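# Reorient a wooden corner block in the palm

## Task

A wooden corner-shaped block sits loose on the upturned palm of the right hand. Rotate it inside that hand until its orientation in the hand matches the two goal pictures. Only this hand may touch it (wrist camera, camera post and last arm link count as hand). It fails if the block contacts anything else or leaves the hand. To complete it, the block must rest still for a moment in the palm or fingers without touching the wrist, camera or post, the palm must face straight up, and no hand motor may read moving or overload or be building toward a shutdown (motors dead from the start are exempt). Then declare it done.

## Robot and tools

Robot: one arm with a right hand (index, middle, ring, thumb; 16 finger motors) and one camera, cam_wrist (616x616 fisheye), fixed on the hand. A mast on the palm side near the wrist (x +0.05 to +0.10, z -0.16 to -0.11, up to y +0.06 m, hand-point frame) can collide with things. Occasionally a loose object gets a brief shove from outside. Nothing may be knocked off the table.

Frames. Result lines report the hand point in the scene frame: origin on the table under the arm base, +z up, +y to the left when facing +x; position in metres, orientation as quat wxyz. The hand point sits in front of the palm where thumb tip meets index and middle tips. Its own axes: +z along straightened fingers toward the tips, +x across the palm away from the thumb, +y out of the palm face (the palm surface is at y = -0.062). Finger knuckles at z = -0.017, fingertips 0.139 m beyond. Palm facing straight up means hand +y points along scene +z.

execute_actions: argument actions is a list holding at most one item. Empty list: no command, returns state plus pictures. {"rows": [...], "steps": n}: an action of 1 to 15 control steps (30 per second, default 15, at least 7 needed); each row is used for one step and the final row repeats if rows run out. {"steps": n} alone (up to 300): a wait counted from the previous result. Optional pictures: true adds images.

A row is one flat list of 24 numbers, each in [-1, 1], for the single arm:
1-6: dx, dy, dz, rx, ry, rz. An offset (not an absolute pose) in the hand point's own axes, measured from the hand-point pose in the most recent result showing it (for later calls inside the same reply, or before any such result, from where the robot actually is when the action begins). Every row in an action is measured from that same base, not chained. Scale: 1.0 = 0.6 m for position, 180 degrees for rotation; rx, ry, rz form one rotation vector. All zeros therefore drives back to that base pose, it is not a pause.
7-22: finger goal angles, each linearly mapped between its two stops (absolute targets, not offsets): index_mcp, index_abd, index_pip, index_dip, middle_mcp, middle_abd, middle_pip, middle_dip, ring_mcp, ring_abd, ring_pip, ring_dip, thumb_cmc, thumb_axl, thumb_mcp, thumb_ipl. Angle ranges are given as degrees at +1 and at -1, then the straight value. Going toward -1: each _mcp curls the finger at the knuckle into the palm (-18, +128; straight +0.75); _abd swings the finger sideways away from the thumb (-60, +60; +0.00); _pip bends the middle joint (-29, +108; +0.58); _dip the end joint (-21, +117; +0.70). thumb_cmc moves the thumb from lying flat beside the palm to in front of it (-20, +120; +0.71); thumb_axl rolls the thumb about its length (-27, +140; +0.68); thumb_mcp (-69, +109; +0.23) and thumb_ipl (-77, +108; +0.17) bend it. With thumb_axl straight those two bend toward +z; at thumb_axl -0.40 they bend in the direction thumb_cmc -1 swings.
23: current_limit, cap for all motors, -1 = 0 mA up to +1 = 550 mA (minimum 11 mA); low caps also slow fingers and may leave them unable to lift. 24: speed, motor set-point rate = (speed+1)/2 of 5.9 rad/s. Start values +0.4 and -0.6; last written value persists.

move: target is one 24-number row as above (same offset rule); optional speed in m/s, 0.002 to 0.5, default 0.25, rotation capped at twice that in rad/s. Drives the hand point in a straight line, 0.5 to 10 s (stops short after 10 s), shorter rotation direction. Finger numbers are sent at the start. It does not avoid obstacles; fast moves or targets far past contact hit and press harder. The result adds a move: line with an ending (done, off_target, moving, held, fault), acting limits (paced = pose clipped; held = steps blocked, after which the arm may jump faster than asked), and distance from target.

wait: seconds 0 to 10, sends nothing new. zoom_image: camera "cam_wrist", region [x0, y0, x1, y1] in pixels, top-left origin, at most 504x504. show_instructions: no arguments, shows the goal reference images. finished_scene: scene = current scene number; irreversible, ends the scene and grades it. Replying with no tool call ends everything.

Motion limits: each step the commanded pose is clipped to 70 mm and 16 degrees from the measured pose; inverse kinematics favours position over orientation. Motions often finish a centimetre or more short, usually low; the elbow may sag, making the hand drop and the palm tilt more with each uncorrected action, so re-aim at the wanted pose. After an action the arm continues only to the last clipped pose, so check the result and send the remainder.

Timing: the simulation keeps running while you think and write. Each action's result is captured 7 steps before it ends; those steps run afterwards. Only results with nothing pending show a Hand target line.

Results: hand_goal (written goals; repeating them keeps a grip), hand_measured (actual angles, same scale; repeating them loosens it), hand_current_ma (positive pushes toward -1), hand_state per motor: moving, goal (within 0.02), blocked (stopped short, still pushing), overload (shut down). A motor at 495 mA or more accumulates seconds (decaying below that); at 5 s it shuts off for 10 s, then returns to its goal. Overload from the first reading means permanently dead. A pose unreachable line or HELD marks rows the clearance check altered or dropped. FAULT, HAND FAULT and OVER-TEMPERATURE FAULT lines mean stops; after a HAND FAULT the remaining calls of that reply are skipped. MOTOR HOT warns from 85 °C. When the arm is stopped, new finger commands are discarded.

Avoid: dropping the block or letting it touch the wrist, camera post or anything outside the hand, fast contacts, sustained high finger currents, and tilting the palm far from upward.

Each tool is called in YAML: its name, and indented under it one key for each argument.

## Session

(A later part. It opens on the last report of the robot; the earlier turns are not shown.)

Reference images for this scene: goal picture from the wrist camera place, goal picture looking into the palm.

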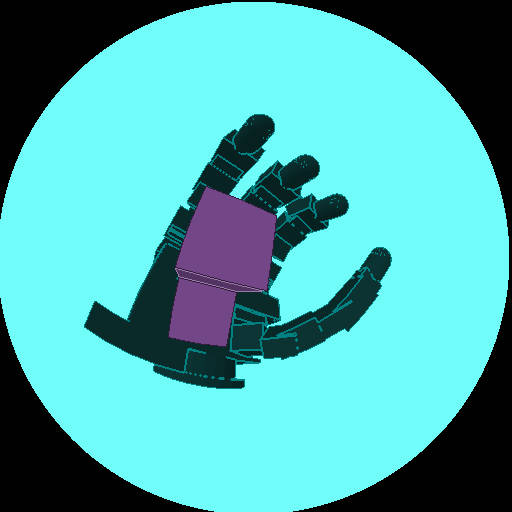

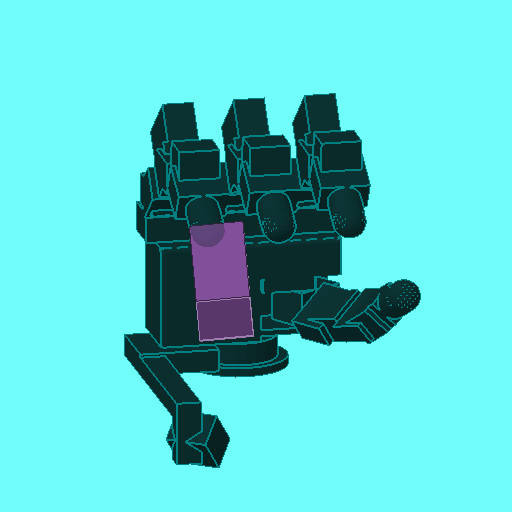

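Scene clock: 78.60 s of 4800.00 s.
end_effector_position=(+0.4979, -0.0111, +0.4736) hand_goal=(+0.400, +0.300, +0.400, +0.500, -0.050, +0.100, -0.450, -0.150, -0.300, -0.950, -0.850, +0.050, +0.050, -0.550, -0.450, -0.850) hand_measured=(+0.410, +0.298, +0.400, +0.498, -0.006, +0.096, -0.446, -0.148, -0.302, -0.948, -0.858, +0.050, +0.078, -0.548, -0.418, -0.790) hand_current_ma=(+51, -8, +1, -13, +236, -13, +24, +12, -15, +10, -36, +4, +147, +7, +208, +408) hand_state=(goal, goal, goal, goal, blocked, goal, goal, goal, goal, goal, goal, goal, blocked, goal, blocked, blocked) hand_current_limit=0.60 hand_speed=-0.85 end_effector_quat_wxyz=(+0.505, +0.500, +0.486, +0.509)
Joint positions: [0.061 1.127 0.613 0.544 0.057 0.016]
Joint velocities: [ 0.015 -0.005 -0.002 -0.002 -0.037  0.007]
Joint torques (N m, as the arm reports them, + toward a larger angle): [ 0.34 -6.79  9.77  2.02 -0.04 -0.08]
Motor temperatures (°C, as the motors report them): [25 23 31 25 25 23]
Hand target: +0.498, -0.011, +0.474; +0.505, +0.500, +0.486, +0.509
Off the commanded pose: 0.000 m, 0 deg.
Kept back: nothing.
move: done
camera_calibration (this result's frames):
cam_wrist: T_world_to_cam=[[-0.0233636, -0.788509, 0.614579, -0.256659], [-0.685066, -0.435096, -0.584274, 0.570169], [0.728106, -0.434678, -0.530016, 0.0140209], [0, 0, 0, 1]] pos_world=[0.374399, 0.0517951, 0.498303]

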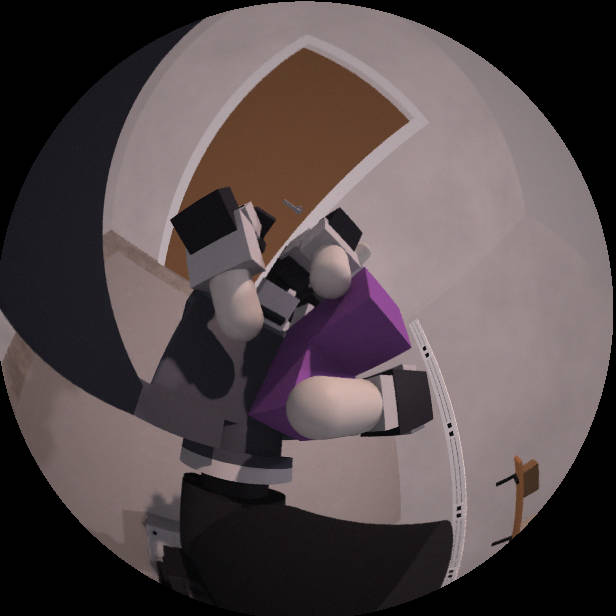

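move:
  target: [0,0,0,0,0,0, 0.1,0.7,-0.3,0.0, 0.5,-0.2,-0.45,-0.15, -0.3,-0.95,-0.85,0.05, 0.05,-0.55,-0.45,-0.85, 0.4,-0.5]

move:
  target: [0,0,0,0,0,0, -0.25,0.7,-0.3,0.0, 0.5,-0.2,-0.45,-0.15, -0.3,-0.95,-0.85,0.05, 0.05,-0.55,-0.45,-0.85, 0.4,-0.6]

Scene clock: 80.00 s of 4800.00 s.
end_effector_position=(+0.4979, -0.0111, +0.4736) hand_goal=(+0.100, +0.700, -0.300, +0.000, +0.500, -0.200, -0.450, -0.150, -0.300, -0.950, -0.850, +0.050, +0.050, -0.550, -0.450, -0.850) hand_measured=(+0.114, +0.700, -0.298, +0.002, +0.506, -0.198, -0.450, -0.148, -0.302, -0.948, -0.858, +0.050, +0.078, -0.546, -0.418, -0.790) hand_current_ma=(+76, -4, +11, +13, +37, +13, -5, +5, -15, +10, -36, +4, +147, +19, +208, +385) hand_state=(goal, goal, goal, goal, goal, goal, goal, goal, goal, goal, goal, goal, blocked, goal, blocked, blocked) hand_current_limit=0.40 hand_speed=-0.50 end_effector_quat_wxyz=(+0.505, +0.500, +0.486, +0.509)
Joint positions: [0.061 1.127 0.613 0.544 0.057 0.016]
Joint velocities: [-0.024 -0.005  0.022 -0.007 -0.051 -0.051]
Joint torques (N m, as the arm reports them, + toward a larger angle): [ 0.39 -6.9   9.73  2.04 -0.04 -0.08]
Motor temperatures (°C, as the motors report them): [25 23 31 25 25 23]
Hand target: +0.498, -0.011, +0.474; +0.505, +0.500, +0.486, +0.509
Off the commanded pose: 0.000 m, 0 deg.
Kept back: nothing.
move: done
camera_calibration (this result's frames):
cam_wrist: T_world_to_cam=[[-0.0233636, -0.788509, 0.614579, -0.256659], [-0.685066, -0.435096, -0.584274, 0.570169], [0.728106, -0.434678, -0.530016, 0.0140209], [0, 0, 0, 1]] pos_world=[0.374399, 0.0517951, 0.498303]

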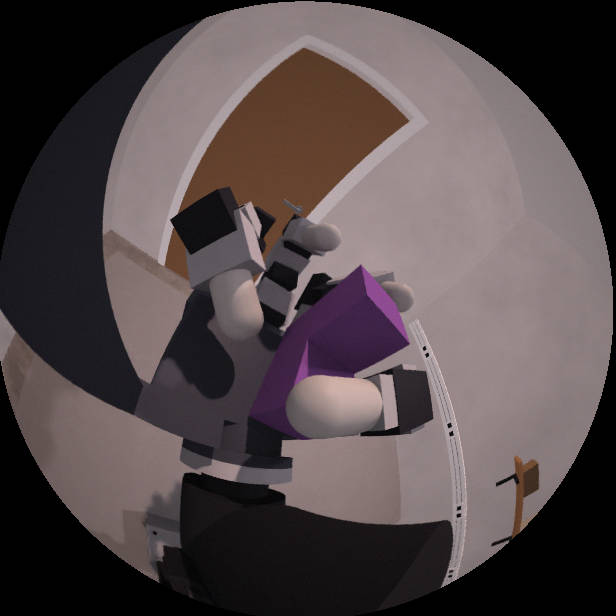

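Scene clock: 80.70 s of 4800.00 s.
end_effector_position=(+0.4979, -0.0111, +0.4736) hand_goal=(-0.250, +0.700, -0.300, +0.000, +0.500, -0.200, -0.450, -0.150, -0.300, -0.950, -0.850, +0.050, +0.050, -0.550, -0.450, -0.850) hand_measured=(-0.244, +0.700, -0.298, +0.002, +0.506, -0.198, -0.450, -0.148, -0.302, -0.948, -0.858, +0.050, +0.078, -0.546, -0.418, -0.790) hand_current_ma=(+28, -4, +6, +13, +37, +13, -5, +5, -15, +10, -36, +4, +147, +19, +208, +385) hand_state=(goal, goal, goal, goal, goal, goal, goal, goal, goal, goal, goal, goal, blocked, goal, blocked, blocked) hand_current_limit=0.40 hand_speed=-0.60 end_effector_quat_wxyz=(+0.505, +0.500, +0.486, +0.509)
Joint positions: [0.061 1.127 0.613 0.544 0.057 0.016]
Joint velocities: [-0.005 -0.015 -0.012 -0.007 -0.081 -0.007]
Joint torques (N m, as the arm reports them, + toward a larger angle): [ 0.37 -6.77  9.71  2.   -0.04 -0.08]
Motor temperatures (°C, as the motors report them): [25 23 31 25 25 23]
Hand target: +0.498, -0.011, +0.474; +0.505, +0.500, +0.486, +0.509
Off the commanded pose: 0.000 m, 0 deg.
Kept back: nothing.
move: done
camera_calibration (this result's frames):
cam_wrist: T_world_to_cam=[[-0.0233636, -0.788509, 0.614579, -0.256659], [-0.685066, -0.435096, -0.584274, 0.570169], [0.728106, -0.434678, -0.530016, 0.0140209], [0, 0, 0, 1]] pos_world=[0.374399, 0.0517951, 0.498303]

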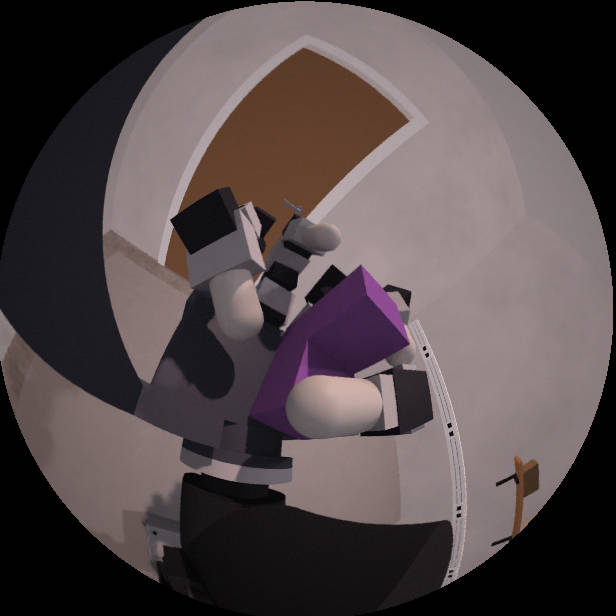

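move:
  target: [0,0,0,0,0,0, -0.22,0.9,-0.85,-0.3, 0.5,-0.2,-0.45,-0.15, -0.3,-0.95,-0.8,0.05, 0.05,-0.55,-0.45,-0.82, 0.4,-0.8]

Scene clock: 82.33 s of 4800.00 s.
end_effector_position=(+0.4979, -0.0111, +0.4736) hand_goal=(-0.220, +0.900, -0.850, -0.300, +0.500, -0.200, -0.450, -0.150, -0.300, -0.950, -0.800, +0.050, +0.050, -0.550, -0.450, -0.820) hand_measured=(-0.218, +0.900, -0.844, -0.294, +0.506, -0.198, -0.450, -0.148, -0.302, -0.948, -0.808, +0.050, +0.078, -0.546, -0.418, -0.790) hand_current_ma=(+6, -2, +34, +29, +37, +13, -5, +5, -14, +9, -36, +4, +147, +19, +208, +200) hand_state=(goal, goal, goal, goal, goal, goal, goal, goal, goal, goal, goal, goal, blocked, goal, blocked, blocked) hand_current_limit=0.40 hand_speed=-0.80 end_effector_quat_wxyz=(+0.505, +0.500, +0.486, +0.509)
Joint positions: [0.061 1.127 0.613 0.544 0.057 0.016]
Joint velocities: [-0.005 -0.005 -0.017 -0.017 -0.051  0.007]
Joint torques (N m, as the arm reports them, + toward a larger angle): [ 0.4  -6.76  9.7   2.   -0.04 -0.07]
Motor temperatures (°C, as the motors report them): [25 23 31 25 25 23]
Hand target: +0.498, -0.011, +0.474; +0.505, +0.500, +0.486, +0.509
Off the commanded pose: 0.000 m, 0 deg.
Kept back: nothing.
move: done
camera_calibration (this result's frames):
cam_wrist: T_world_to_cam=[[-0.0233636, -0.788509, 0.614579, -0.256659], [-0.685066, -0.435096, -0.584274, 0.570169], [0.728106, -0.434678, -0.530016, 0.0140209], [0, 0, 0, 1]] pos_world=[0.374399, 0.0517951, 0.498303]

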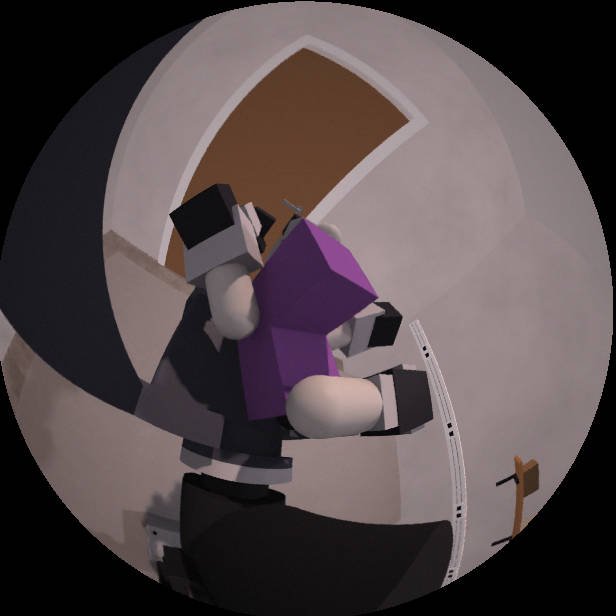

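move:
  target: [0,0,0,0,0,0, -0.22,0.9,-0.8,-0.3, 0.3,-0.1,-0.45,-0.15, -0.3,-0.95,-0.95,-0.05, 0.05,-0.55,-0.45,-0.85, 0.4,-0.8]

move:
  target: [0,0,0,0,0,0, -0.05,0.9,-0.8,-0.25, 0.05,-0.1,-0.45,-0.15, -0.12,-0.95,-0.95,0.0, 0.05,-0.55,-0.45,-0.85, 0.6,-0.88]

Scene clock: 83.40 s of 4800.00 s.
end_effector_position=(+0.4979, -0.0111, +0.4736) hand_goal=(-0.220, +0.900, -0.800, -0.300, +0.300, -0.100, -0.450, -0.150, -0.300, -0.950, -0.950, -0.050, +0.050, -0.550, -0.450, -0.850) hand_measured=(-0.218, +0.888, -0.808, -0.310, +0.320, -0.104, -0.450, -0.148, -0.302, -0.948, -0.820, -0.004, +0.078, -0.546, -0.418, -0.790) hand_current_ma=(+6, -51, -42, -49, +104, -15, -5, +5, -15, +8, +385, +258, +147, +26, +208, +385) hand_state=(goal, goal, goal, goal, goal, goal, goal, goal, goal, goal, blocked, blocked, blocked, goal, blocked, blocked) hand_current_limit=0.40 hand_speed=-0.80 end_effector_quat_wxyz=(+0.505, +0.500, +0.486, +0.509)
Joint positions: [0.061 1.127 0.613 0.544 0.057 0.016]
Joint velocities: [-0.005  0.005  0.002  0.002  0.022  0.066]
Joint torques (N m, as the arm reports them, + toward a larger angle): [ 0.31 -6.83  9.67  1.97 -0.04 -0.08]
Motor temperatures (°C, as the motors report them): [25 23 32 25 25 23]
Hand target: +0.498, -0.011, +0.474; +0.505, +0.500, +0.486, +0.509
Off the commanded pose: 0.000 m, 0 deg.
Kept back: nothing.
move: done
camera_calibration (this result's frames):
cam_wrist: T_world_to_cam=[[-0.0233636, -0.788509, 0.614579, -0.256659], [-0.685066, -0.435096, -0.584274, 0.570169], [0.728106, -0.434678, -0.530016, 0.0140209], [0, 0, 0, 1]] pos_world=[0.374399, 0.0517951, 0.498303]

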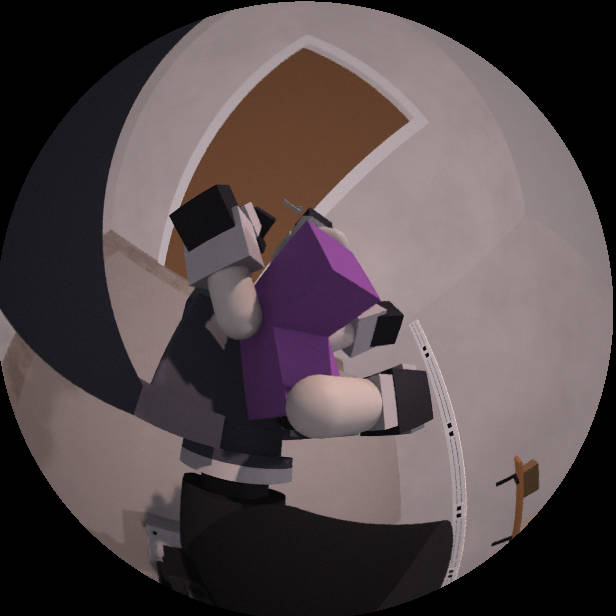

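Scene clock: 84.30 s of 4800.00 s.
end_effector_position=(+0.4979, -0.0111, +0.4736) hand_goal=(-0.050, +0.900, -0.800, -0.250, +0.050, -0.100, -0.450, -0.150, -0.120, -0.950, -0.950, +0.000, +0.050, -0.550, -0.450, -0.850) hand_measured=(-0.068, +0.884, -0.788, -0.246, +0.206, -0.104, -0.426, -0.142, -0.176, -0.936, -0.854, +0.020, +0.078, -0.540, -0.418, -0.798) hand_current_ma=(-91, -67, +66, +21, +440, -15, +116, +40, -326, +62, +440, +116, +147, +66, +208, +356) hand_state=(goal, goal, goal, goal, blocked, goal, blocked, goal, blocked, goal, blocked, blocked, blocked, goal, blocked, blocked) hand_current_limit=0.60 hand_speed=-0.88 end_effector_quat_wxyz=(+0.505, +0.500, +0.486, +0.509)
Joint positions: [0.061 1.127 0.613 0.544 0.057 0.016]
Joint velocities: [-0.015 -0.005  0.017 -0.007  0.051  0.066]
Joint torques (N m, as the arm reports them, + toward a larger angle): [ 0.43 -6.79  9.71  2.01 -0.04 -0.08]
Motor temperatures (°C, as the motors report them): [25 23 32 25 25 23]
Hand target: +0.498, -0.011, +0.474; +0.505, +0.500, +0.486, +0.509
Off the commanded pose: 0.000 m, 0 deg.
Kept back: nothing.
move: done
camera_calibration (this result's frames):
cam_wrist: T_world_to_cam=[[-0.0233636, -0.788509, 0.614579, -0.256659], [-0.685066, -0.435096, -0.584274, 0.570169], [0.728106, -0.434678, -0.530016, 0.0140209], [0, 0, 0, 1]] pos_world=[0.374399, 0.0517951, 0.498303]

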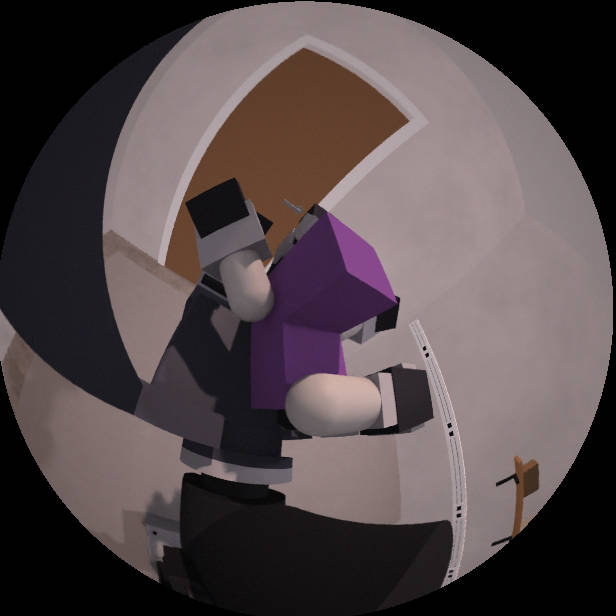

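move:
  target: [0,0,0,0,0,0, 0.15,0.9,-0.85,-0.2, 0.0,-0.1,-0.3,-0.05, 0.0,-0.95,-0.92,0.05, 0.05,-0.55,-0.45,-0.88, 0.6,-0.88]

Scene clock: 85.50 s of 4800.00 s.
end_effector_position=(+0.4979, -0.0111, +0.4736) hand_goal=(+0.150, +0.900, -0.850, -0.200, +0.000, -0.100, -0.300, -0.050, +0.000, -0.950, -0.920, +0.050, +0.050, -0.550, -0.450, -0.880) hand_measured=(+0.146, +0.884, -0.830, -0.192, +0.064, -0.102, -0.290, -0.050, -0.030, -0.936, -0.862, +0.064, +0.080, -0.540, -0.414, -0.820) hand_current_ma=(-23, -67, +103, +39, +338, -12, +46, -1, -179, +62, +296, +81, +156, +59, +234, +412) hand_state=(goal, goal, goal, goal, blocked, goal, goal, goal, blocked, goal, blocked, goal, blocked, goal, blocked, blocked) hand_current_limit=0.60 hand_speed=-0.88 end_effector_quat_wxyz=(+0.505, +0.500, +0.486, +0.509)
Joint positions: [0.061 1.127 0.613 0.544 0.057 0.016]
Joint velocities: [-0.005 -0.015 -0.017 -0.017 -0.007 -0.022]
Joint torques (N m, as the arm reports them, + toward a larger angle): [ 0.41 -6.81  9.74  2.01 -0.04 -0.08]
Motor temperatures (°C, as the motors report them): [25 23 32 25 25 23]
Hand target: +0.498, -0.011, +0.474; +0.505, +0.500, +0.486, +0.509
Off the commanded pose: 0.000 m, 0 deg.
Kept back: nothing.
move: done
camera_calibration (this result's frames):
cam_wrist: T_world_to_cam=[[-0.0233636, -0.788509, 0.614579, -0.256659], [-0.685066, -0.435096, -0.584274, 0.570169], [0.728106, -0.434678, -0.530016, 0.0140209], [0, 0, 0, 1]] pos_world=[0.374399, 0.0517951, 0.498303]

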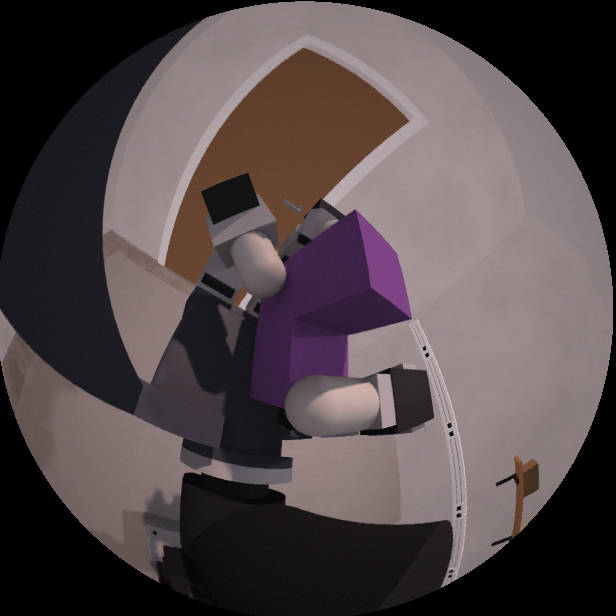

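zoom_image:
  camera: "cam_wrist"
  region: [230, 190, 450, 410]

Region (230, 190, 450, 410) of cam_wrist's 616x616 image, scaled by 2.291, with more detail than that image has.

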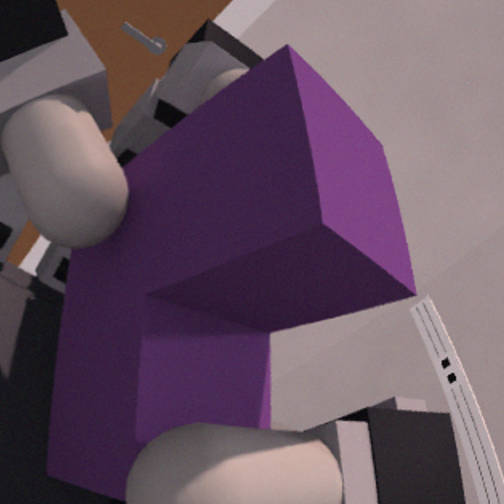

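move:
  target: [0,0,0,0,0,0, 0.35,0.9,-0.8,-0.15, -0.1,-0.35,-0.25,-0.05, -0.03,-0.95,-0.98,0.0, 0.05,-0.55,-0.45,-0.88, 0.6,-0.88]

zoom_image:
  camera: "cam_wrist"
  region: [230, 190, 450, 410]

Scene clock: 87.80 s of 4800.00 s.
end_effector_position=(+0.4979, -0.0111, +0.4736) hand_goal=(+0.350, +0.900, -0.800, -0.150, -0.100, -0.350, -0.250, -0.050, -0.030, -0.950, -0.980, +0.000, +0.050, -0.550, -0.450, -0.880) hand_measured=(+0.354, +0.898, -0.800, -0.152, +0.002, -0.338, -0.232, -0.044, -0.030, -0.946, -0.930, +0.024, +0.080, -0.552, -0.414, -0.820) hand_current_ma=(+20, -13, +4, -7, +440, +55, +88, +26, -2, +20, +255, +136, +156, -8, +234, +402) hand_state=(goal, goal, goal, goal, blocked, goal, goal, goal, goal, goal, blocked, blocked, blocked, goal, blocked, blocked) hand_current_limit=0.60 hand_speed=-0.88 end_effector_quat_wxyz=(+0.505, +0.500, +0.486, +0.509)
Joint positions: [0.061 1.127 0.613 0.544 0.057 0.016]
Joint velocities: [ 0.005 -0.005 -0.002 -0.007 -0.022 -0.037]
Joint torques (N m, as the arm reports them, + toward a larger angle): [ 0.44 -6.83  9.73  2.03 -0.04 -0.07]
Motor temperatures (°C, as the motors report them): [25 23 32 25 25 23]
Hand target: +0.498, -0.011, +0.474; +0.505, +0.500, +0.486, +0.509
Off the commanded pose: 0.000 m, 0 deg.
Kept back: nothing.
move: done
camera_calibration (this result's frames):
cam_wrist: T_world_to_cam=[[-0.0233636, -0.788509, 0.614579, -0.256659], [-0.685066, -0.435096, -0.584274, 0.570169], [0.728106, -0.434678, -0.530016, 0.0140209], [0, 0, 0, 1]] pos_world=[0.374399, 0.0517951, 0.498303]

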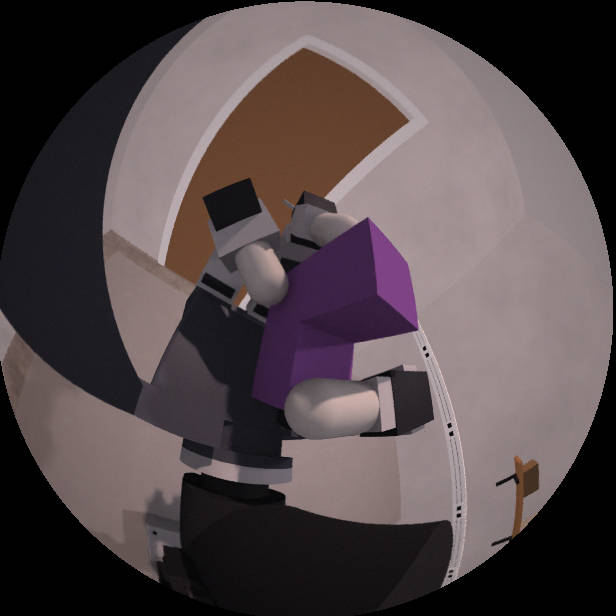

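Region (230, 190, 450, 410) of cam_wrist's 616x616 image, scaled by 2.291, with more detail than that image has.

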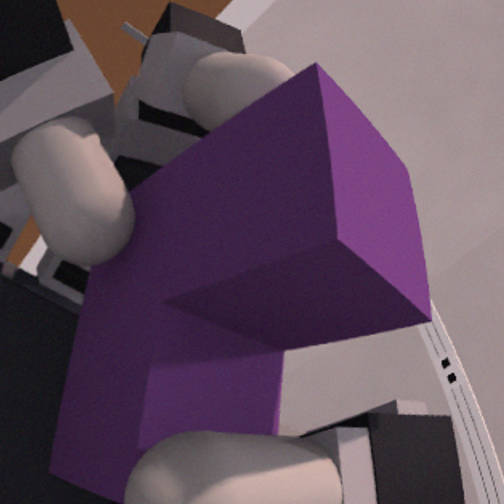

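move:
  target: [0,0,0,0,0,0, -0.12,0.7,-0.3,0.0, -0.05,-0.3,-0.25,-0.05, -0.03,-0.95,-0.96,0.0, 0.05,-0.55,-0.45,-0.88, 0.6,-0.6]

move:
  target: [0,0,0,0,0,0, -0.12,0.0,-0.3,0.0, -0.05,-0.3,-0.25,-0.05, -0.03,-0.95,-0.96,0.0, 0.05,-0.55,-0.45,-0.88, 0.6,-0.8]

Scene clock: 89.03 s of 4800.00 s.
end_effector_position=(+0.4979, -0.0111, +0.4736) hand_goal=(-0.120, +0.700, -0.300, +0.000, -0.050, -0.300, -0.250, -0.050, -0.030, -0.950, -0.960, +0.000, +0.050, -0.550, -0.450, -0.880) hand_measured=(-0.112, +0.706, -0.306, -0.004, +0.002, -0.300, -0.232, -0.044, -0.030, -0.946, -0.930, +0.016, +0.080, -0.552, -0.414, -0.822) hand_current_ma=(+47, +29, -26, -21, +281, -4, +88, +26, -2, +20, +153, +92, +156, -9, +234, +399) hand_state=(goal, goal, goal, goal, blocked, goal, goal, goal, goal, goal, blocked, goal, blocked, goal, blocked, blocked) hand_current_limit=0.60 hand_speed=-0.60 end_effector_quat_wxyz=(+0.505, +0.500, +0.486, +0.509)
Joint positions: [0.061 1.127 0.613 0.544 0.057 0.016]
Joint velocities: [-0.005 -0.015 -0.017 -0.027 -0.007 -0.022]
Joint torques (N m, as the arm reports them, + toward a larger angle): [ 0.42 -6.74  9.66  2.   -0.04 -0.08]
Motor temperatures (°C, as the motors report them): [25 23 32 25 25 23]
Hand target: +0.498, -0.011, +0.474; +0.505, +0.500, +0.486, +0.509
Off the commanded pose: 0.000 m, 0 deg.
Kept back: nothing.
move: done
camera_calibration (this result's frames):
cam_wrist: T_world_to_cam=[[-0.0233636, -0.788509, 0.614579, -0.256659], [-0.685066, -0.435096, -0.584274, 0.570169], [0.728106, -0.434678, -0.530016, 0.0140209], [0, 0, 0, 1]] pos_world=[0.374399, 0.0517951, 0.498303]

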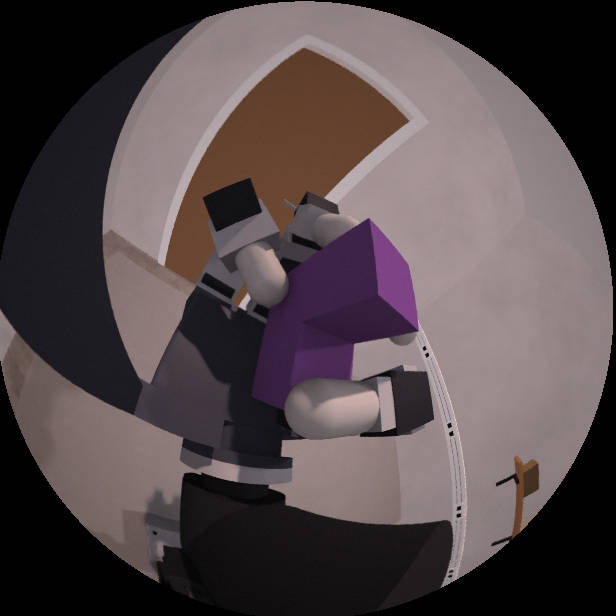

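Scene clock: 90.57 s of 4800.00 s.
end_effector_position=(+0.4979, -0.0111, +0.4736) hand_goal=(-0.120, +0.000, -0.300, +0.000, -0.050, -0.300, -0.250, -0.050, -0.030, -0.950, -0.960, +0.000, +0.050, -0.550, -0.450, -0.880) hand_measured=(-0.112, +0.004, -0.306, -0.004, +0.002, -0.300, -0.232, -0.044, -0.030, -0.946, -0.930, +0.016, +0.080, -0.552, -0.414, -0.822) hand_current_ma=(+47, +16, -26, -21, +281, -4, +88, +26, -2, +20, +153, +92, +156, -9, +234, +399) hand_state=(goal, goal, goal, goal, blocked, goal, goal, goal, goal, goal, blocked, goal, blocked, goal, blocked, blocked) hand_current_limit=0.60 hand_speed=-0.80 end_effector_quat_wxyz=(+0.505, +0.500, +0.486, +0.509)
Joint positions: [0.061 1.127 0.613 0.544 0.057 0.016]
Joint velocities: [-0.015  0.015 -0.002 -0.002 -0.051 -0.095]
Joint torques (N m, as the arm reports them, + toward a larger angle): [ 0.34 -6.75  9.72  2.01 -0.04 -0.06]
Motor temperatures (°C, as the motors report them): [25 23 32 25 25 23]
Hand target: +0.498, -0.011, +0.474; +0.505, +0.500, +0.486, +0.509
Off the commanded pose: 0.000 m, 0 deg.
Kept back: nothing.
move: done
camera_calibration (this result's frames):
cam_wrist: T_world_to_cam=[[-0.0233636, -0.788509, 0.614579, -0.256659], [-0.685066, -0.435096, -0.584274, 0.570169], [0.728106, -0.434678, -0.530016, 0.0140209], [0, 0, 0, 1]] pos_world=[0.374399, 0.0517951, 0.498303]

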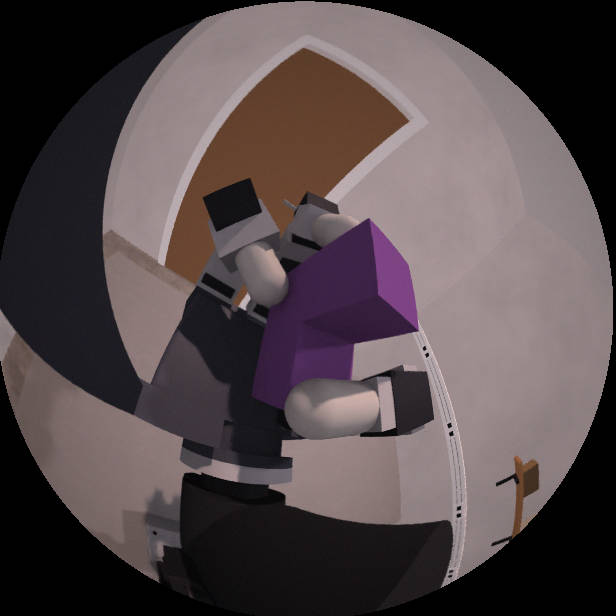

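move:
  target: [0,0,0,0,0,0, -0.2,-0.4,-0.15,0.05, -0.1,-0.3,-0.2,-0.05, 0.0,-0.95,-0.96,0.0, 0.05,-0.55,-0.42,-0.84, 0.6,-0.85]

zoom_image:
  camera: "cam_wrist"
  region: [230, 190, 450, 410]

Scene clock: 92.03 s of 4800.00 s.
end_effector_position=(+0.4979, -0.0111, +0.4736) hand_goal=(-0.200, -0.400, -0.150, +0.050, -0.100, -0.300, -0.200, -0.050, +0.000, -0.950, -0.960, +0.000, +0.050, -0.550, -0.420, -0.840) hand_measured=(-0.186, -0.364, -0.152, +0.046, -0.036, -0.300, -0.190, -0.044, -0.006, -0.944, -0.934, +0.016, +0.072, -0.558, -0.408, -0.822) hand_current_ma=(+73, +155, -11, -21, +348, +1, +55, +26, -34, +25, +134, +85, +117, -50, +76, +127) hand_state=(goal, blocked, goal, goal, blocked, goal, goal, goal, goal, goal, blocked, goal, blocked, goal, goal, goal) hand_current_limit=0.60 hand_speed=-0.85 end_effector_quat_wxyz=(+0.505, +0.500, +0.486, +0.509)
Joint positions: [0.061 1.127 0.613 0.544 0.057 0.016]
Joint velocities: [-0.015  0.015  0.022 -0.017 -0.051 -0.022]
Joint torques (N m, as the arm reports them, + toward a larger angle): [ 0.37 -6.78  9.71  2.01 -0.04 -0.06]
Motor temperatures (°C, as the motors report them): [25 23 32 25 25 23]
Hand target: +0.498, -0.011, +0.474; +0.505, +0.500, +0.486, +0.509
Off the commanded pose: 0.000 m, 0 deg.
Kept back: nothing.
move: done
camera_calibration (this result's frames):
cam_wrist: T_world_to_cam=[[-0.0233636, -0.788509, 0.614579, -0.256659], [-0.685066, -0.435096, -0.584274, 0.570169], [0.728106, -0.434678, -0.530016, 0.0140209], [0, 0, 0, 1]] pos_world=[0.374399, 0.0517951, 0.498303]

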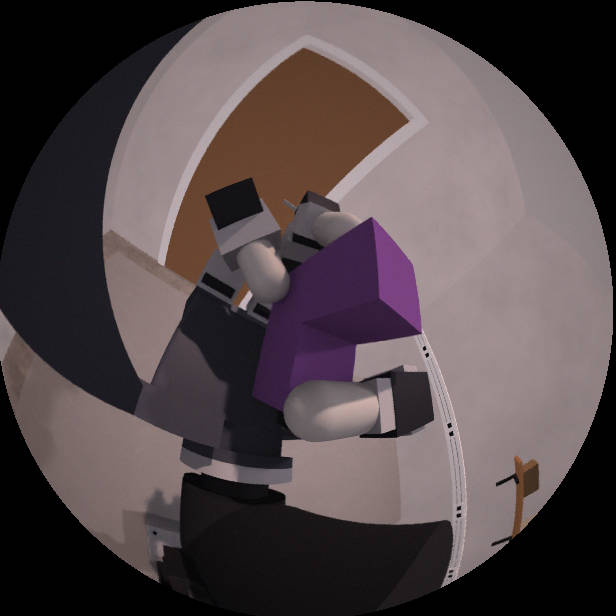

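Region (230, 190, 450, 410) of cam_wrist's 616x616 image, scaled by 2.291, with more detail than that image has.

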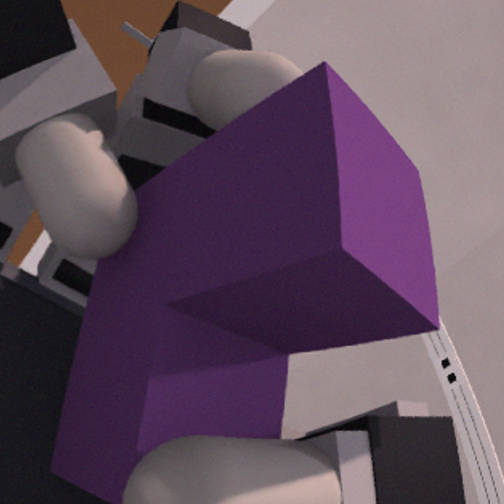

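move:
  target: [0,0,0,0,0,0, -0.3,-0.7,-0.1,0.05, -0.15,-0.42,-0.15,-0.05, 0.03,-0.95,-0.96,0.0, 0.05,-0.55,-0.42,-0.84, 0.6,-0.88]

zoom_image:
  camera: "cam_wrist"
  region: [230, 190, 450, 410]

Scene clock: 92.97 s of 4800.00 s.
end_effector_position=(+0.4979, -0.0111, +0.4736) hand_goal=(-0.300, -0.700, -0.100, +0.050, -0.150, -0.420, -0.150, -0.050, +0.030, -0.950, -0.960, +0.000, +0.050, -0.550, -0.420, -0.840) hand_measured=(-0.204, -0.436, -0.092, +0.048, -0.070, -0.408, -0.136, -0.048, +0.000, -0.924, -0.920, +0.016, +0.064, -0.562, -0.408, -0.820) hand_current_ma=(+440, +440, +46, -5, +434, +50, +69, +11, -173, +117, +197, +88, +69, -71, +81, +132) hand_state=(blocked, blocked, goal, goal, blocked, goal, goal, goal, blocked, blocked, blocked, goal, goal, goal, goal, goal) hand_current_limit=0.60 hand_speed=-0.88 end_effector_quat_wxyz=(+0.505, +0.500, +0.486, +0.509)
Joint positions: [0.061 1.127 0.613 0.544 0.057 0.016]
Joint velocities: [-0.005 -0.015  0.012 -0.002  0.051  0.037]
Joint torques (N m, as the arm reports them, + toward a larger angle): [ 0.42 -6.77  9.72  1.99 -0.04 -0.05]
Motor temperatures (°C, as the motors report them): [25 23 32 25 25 23]
Hand target: +0.498, -0.011, +0.474; +0.505, +0.500, +0.486, +0.509
Off the commanded pose: 0.000 m, 0 deg.
Kept back: nothing.
move: done
camera_calibration (this result's frames):
cam_wrist: T_world_to_cam=[[-0.0233636, -0.788509, 0.614579, -0.256659], [-0.685066, -0.435096, -0.584274, 0.570169], [0.728106, -0.434678, -0.530016, 0.0140209], [0, 0, 0, 1]] pos_world=[0.374399, 0.0517951, 0.498303]

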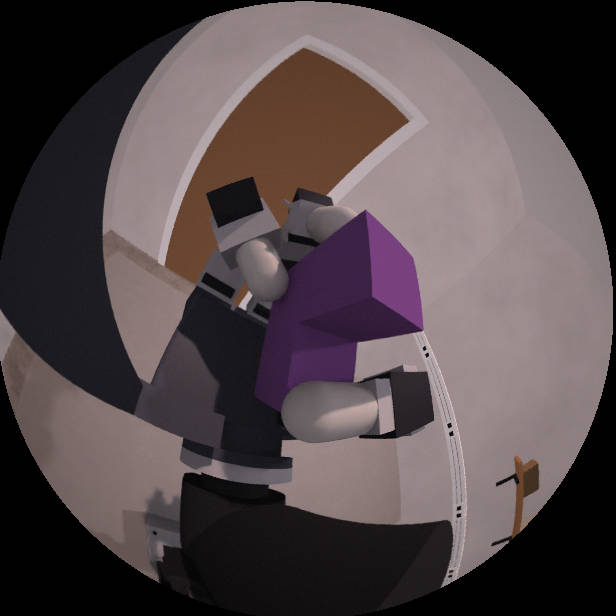

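Region (230, 190, 450, 410) of cam_wrist's 616x616 image, scaled by 2.291, with more detail than that image has.

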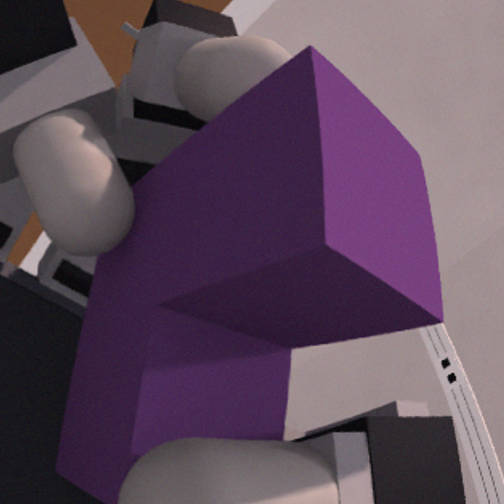

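move:
  target: [0,0,0,0,0,0, -0.24,-0.7,-0.05,0.05, -0.12,-0.5,-0.2,-0.1, -0.08,-0.95,-0.94,0.0, 0.05,-0.55,-0.4,-0.84, 0.6,-0.88]

zoom_image:
  camera: "cam_wrist"
  region: [230, 190, 450, 410]

Scene clock: 94.57 s of 4800.00 s.
end_effector_position=(+0.4979, -0.0111, +0.4736) hand_goal=(-0.240, -0.700, -0.050, +0.050, -0.120, -0.500, -0.200, -0.100, -0.080, -0.950, -0.940, +0.000, +0.050, -0.550, -0.400, -0.840) hand_measured=(-0.206, -0.510, -0.064, +0.048, -0.070, -0.502, -0.144, -0.076, -0.070, -0.922, -0.916, -0.002, +0.064, -0.566, -0.386, -0.824) hand_current_ma=(+187, +440, -70, -9, +273, -10, +285, +118, +63, +122, +117, -11, +67, -94, +92, +111) hand_state=(blocked, blocked, goal, goal, blocked, goal, blocked, blocked, goal, blocked, blocked, goal, goal, goal, goal, goal) hand_current_limit=0.60 hand_speed=-0.88 end_effector_quat_wxyz=(+0.505, +0.500, +0.486, +0.509)
Joint positions: [0.061 1.127 0.613 0.544 0.057 0.016]
Joint velocities: [-0.005 -0.015  0.007  0.002 -0.066 -0.007]
Joint torques (N m, as the arm reports them, + toward a larger angle): [ 0.39 -6.76  9.69  1.99 -0.04 -0.05]
Motor temperatures (°C, as the motors report them): [25 23 32 25 25 23]
Hand target: +0.498, -0.011, +0.474; +0.505, +0.500, +0.486, +0.509
Off the commanded pose: 0.000 m, 0 deg.
Kept back: nothing.
move: done
camera_calibration (this result's frames):
cam_wrist: T_world_to_cam=[[-0.0233636, -0.788509, 0.614579, -0.256659], [-0.685066, -0.435096, -0.584274, 0.570169], [0.728106, -0.434678, -0.530016, 0.0140209], [0, 0, 0, 1]] pos_world=[0.374399, 0.0517951, 0.498303]

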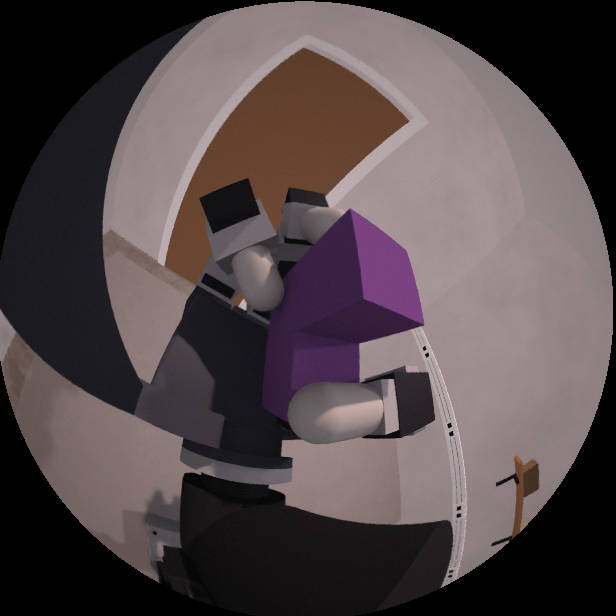

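Region (230, 190, 450, 410) of cam_wrist's 616x616 image, scaled by 2.291, with more detail than that image has.

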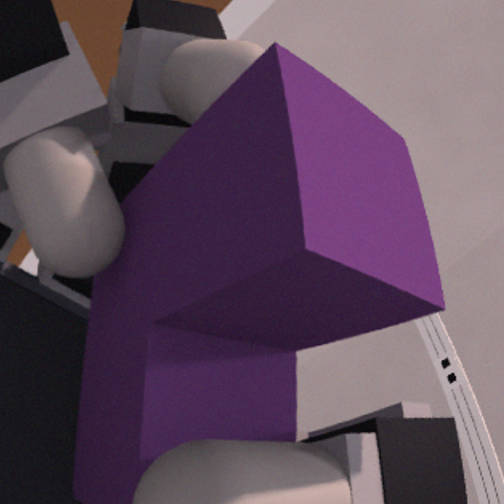

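move:
  target: [0,0,0,0,0,0, -0.3,-0.7,0.08,0.1, -0.2,-0.5,-0.15,-0.08, 0.04,-0.95,-0.96,0.04, 0.05,-0.55,-0.4,-0.86, 0.7,-0.88]

zoom_image:
  camera: "cam_wrist"
  region: [230, 190, 450, 410]

Scene clock: 96.17 s of 4800.00 s.
end_effector_position=(+0.4979, -0.0111, +0.4736) hand_goal=(-0.300, -0.700, +0.080, +0.100, -0.200, -0.500, -0.150, -0.080, +0.040, -0.950, -0.960, +0.040, +0.050, -0.550, -0.400, -0.860) hand_measured=(-0.252, -0.512, +0.000, +0.068, -0.106, -0.506, -0.112, -0.064, -0.052, -0.896, -0.924, +0.044, +0.060, -0.568, -0.378, -0.826) hand_current_ma=(+254, +467, -414, -160, +467, -26, +187, +78, -468, +238, +178, +21, +52, -105, +148, +233) hand_state=(blocked, blocked, blocked, blocked, blocked, goal, blocked, goal, blocked, blocked, blocked, goal, goal, goal, blocked, blocked) hand_current_limit=0.70 hand_speed=-0.88 end_effector_quat_wxyz=(+0.505, +0.500, +0.486, +0.509)
Joint positions: [0.061 1.127 0.613 0.544 0.057 0.016]
Joint velocities: [-0.024 -0.015 -0.012  0.007  0.022 -0.066]
Joint torques (N m, as the arm reports them, + toward a larger angle): [ 0.35 -6.75  9.7   1.98 -0.04 -0.05]
Motor temperatures (°C, as the motors report them): [25 23 32 25 25 23]
Hand target: +0.498, -0.011, +0.474; +0.505, +0.500, +0.486, +0.509
Off the commanded pose: 0.000 m, 0 deg.
Kept back: nothing.
move: done
camera_calibration (this result's frames):
cam_wrist: T_world_to_cam=[[-0.0233636, -0.788509, 0.614579, -0.256659], [-0.685066, -0.435096, -0.584274, 0.570169], [0.728106, -0.434678, -0.530016, 0.0140209], [0, 0, 0, 1]] pos_world=[0.374399, 0.0517951, 0.498303]

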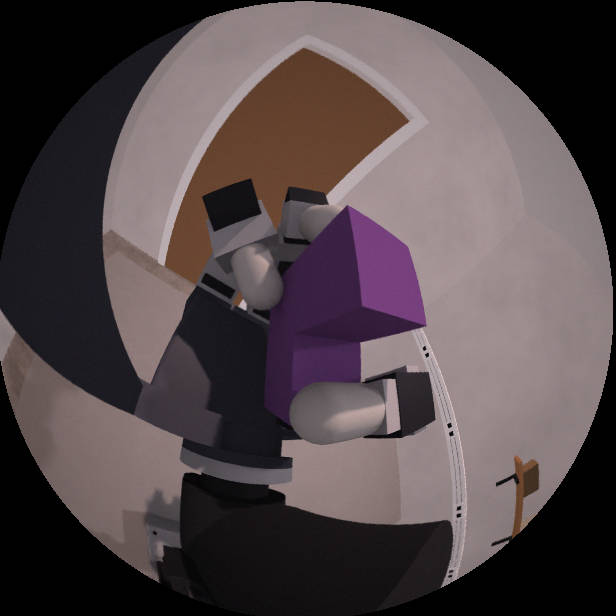

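Region (230, 190, 450, 410) of cam_wrist's 616x616 image, scaled by 2.291, with more detail than that image has.

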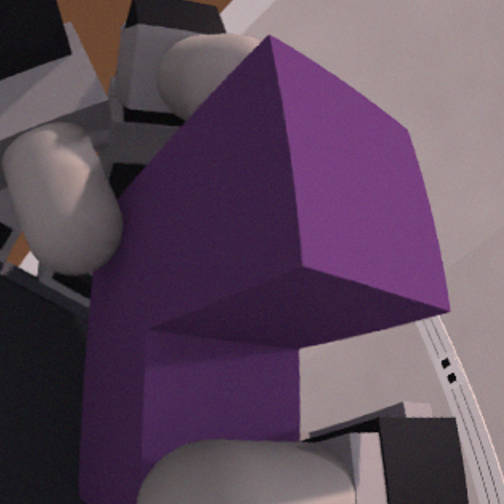

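move:
  target: [0,0,0,0,0,0, -0.32,-0.58,0.08,0.1, -0.2,-0.3,-0.15,-0.08, 0.06,-0.95,-1.0,0.0, 0.02,-0.55,-0.44,-0.84, 0.7,-0.88]

zoom_image:
  camera: "cam_wrist"
  region: [230, 190, 450, 410]

Scene clock: 97.80 s of 4800.00 s.
end_effector_position=(+0.4979, -0.0111, +0.4736) hand_goal=(-0.320, -0.580, +0.080, +0.100, -0.200, -0.300, -0.150, -0.080, +0.060, -0.950, -1.000, +0.000, +0.020, -0.550, -0.440, -0.840) hand_measured=(-0.262, -0.502, +0.014, +0.068, -0.110, -0.332, -0.112, -0.064, -0.052, -0.896, -0.924, +0.038, +0.056, -0.568, -0.378, -0.818) hand_current_ma=(+308, +346, -344, -160, +468, -144, +191, +81, -467, +239, +379, +210, +182, -108, +407, +143) hand_state=(blocked, blocked, blocked, blocked, blocked, blocked, blocked, goal, blocked, blocked, blocked, blocked, blocked, goal, blocked, blocked) hand_current_limit=0.70 hand_speed=-0.88 end_effector_quat_wxyz=(+0.505, +0.500, +0.486, +0.509)
Joint positions: [0.061 1.127 0.613 0.544 0.057 0.016]
Joint velocities: [-0.034 -0.005  0.007 -0.017  0.007 -0.037]
Joint torques (N m, as the arm reports them, + toward a larger angle): [ 0.37 -6.76  9.7   1.98 -0.04 -0.05]
Motor temperatures (°C, as the motors report them): [25 23 32 25 25 23]
Hand target: +0.498, -0.011, +0.474; +0.505, +0.500, +0.486, +0.509
Off the commanded pose: 0.000 m, 0 deg.
Kept back: nothing.
move: done
camera_calibration (this result's frames):
cam_wrist: T_world_to_cam=[[-0.0233636, -0.788509, 0.614579, -0.256659], [-0.685066, -0.435096, -0.584274, 0.570169], [0.728106, -0.434678, -0.530016, 0.0140209], [0, 0, 0, 1]] pos_world=[0.374399, 0.0517951, 0.498303]

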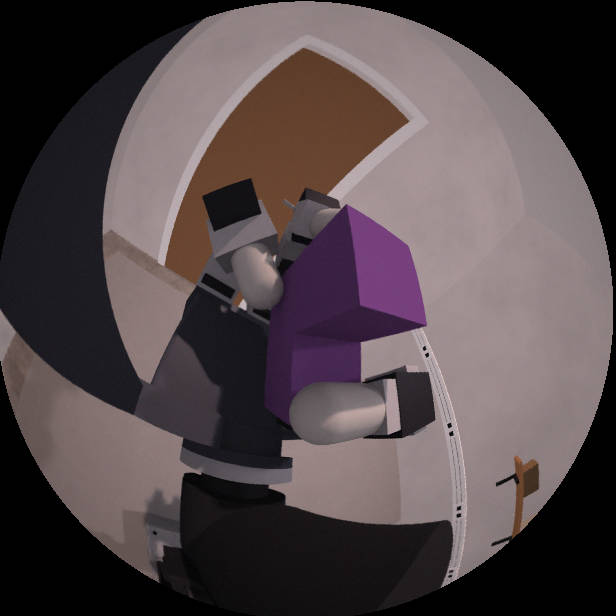

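Region (230, 190, 450, 410) of cam_wrist's 616x616 image, scaled by 2.291, with more detail than that image has.

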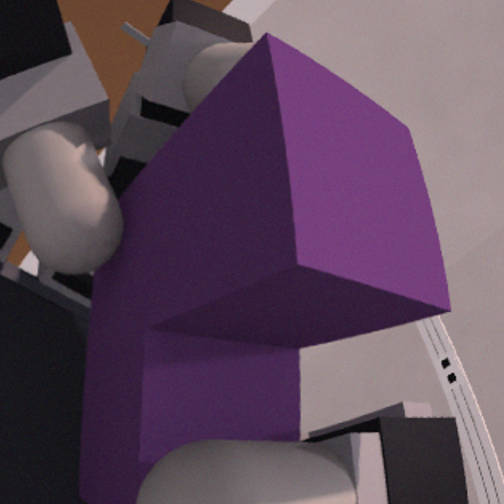

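move:
  target: [0,0,0,0,0,0, -0.32,-0.56,0.1,0.1, -0.05,-0.3,0.0,0.0, 0.06,-0.95,-1.0,0.0, 0.04,-0.55,-0.4,-0.84, 0.7,-0.9]

zoom_image:
  camera: "cam_wrist"
  region: [230, 190, 450, 410]

Scene clock: 98.93 s of 4800.00 s.
end_effector_position=(+0.4979, -0.0111, +0.4736) hand_goal=(-0.320, -0.560, +0.100, +0.100, -0.050, -0.300, +0.000, +0.000, +0.060, -0.950, -1.000, +0.000, +0.040, -0.550, -0.400, -0.840) hand_measured=(-0.270, -0.480, +0.100, +0.088, -0.048, -0.306, -0.004, -0.004, -0.006, -0.896, -0.924, +0.026, +0.052, -0.564, -0.378, -0.822) hand_current_ma=(+268, +349, +4, -59, +14, -26, -22, -21, -389, +239, +379, +141, +62, -90, +145, +120) hand_state=(blocked, blocked, goal, goal, goal, goal, goal, goal, blocked, blocked, blocked, blocked, goal, goal, blocked, goal) hand_current_limit=0.70 hand_speed=-0.90 end_effector_quat_wxyz=(+0.505, +0.500, +0.486, +0.509)
Joint positions: [0.061 1.127 0.613 0.544 0.057 0.016]
Joint velocities: [-0.015 -0.005  0.007 -0.017 -0.007 -0.051]
Joint torques (N m, as the arm reports them, + toward a larger angle): [ 0.48 -6.78  9.72  2.   -0.04 -0.05]
Motor temperatures (°C, as the motors report them): [25 23 32 25 25 23]
Hand target: +0.498, -0.011, +0.474; +0.505, +0.500, +0.486, +0.509
Off the commanded pose: 0.000 m, 0 deg.
Kept back: nothing.
move: done
camera_calibration (this result's frames):
cam_wrist: T_world_to_cam=[[-0.0233636, -0.788509, 0.614579, -0.256659], [-0.685066, -0.435096, -0.584274, 0.570169], [0.728106, -0.434678, -0.530016, 0.0140209], [0, 0, 0, 1]] pos_world=[0.374399, 0.0517951, 0.498303]

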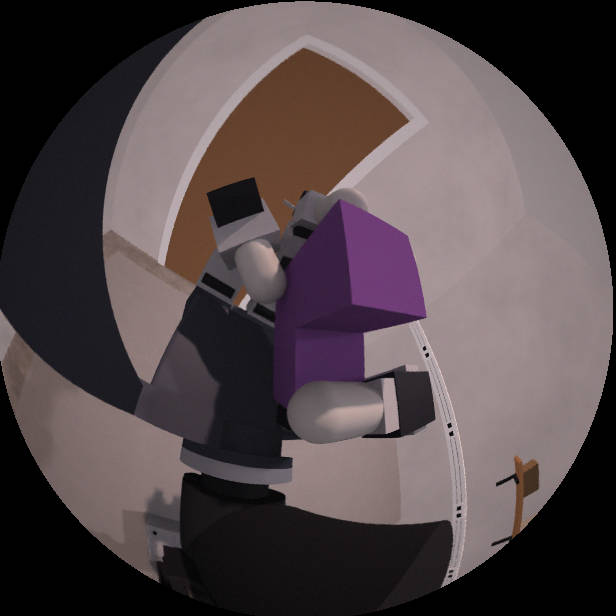

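Region (230, 190, 450, 410) of cam_wrist's 616x616 image, scaled by 2.291, with more detail than that image has.

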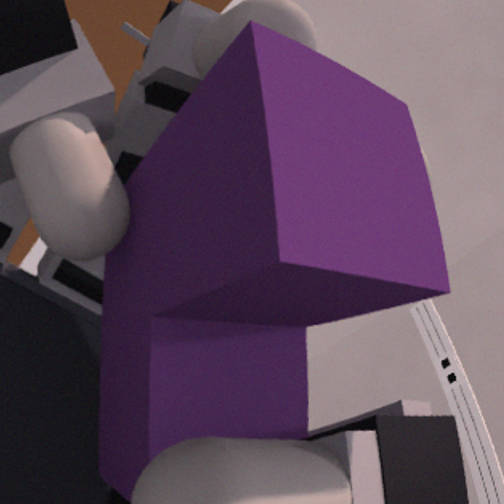

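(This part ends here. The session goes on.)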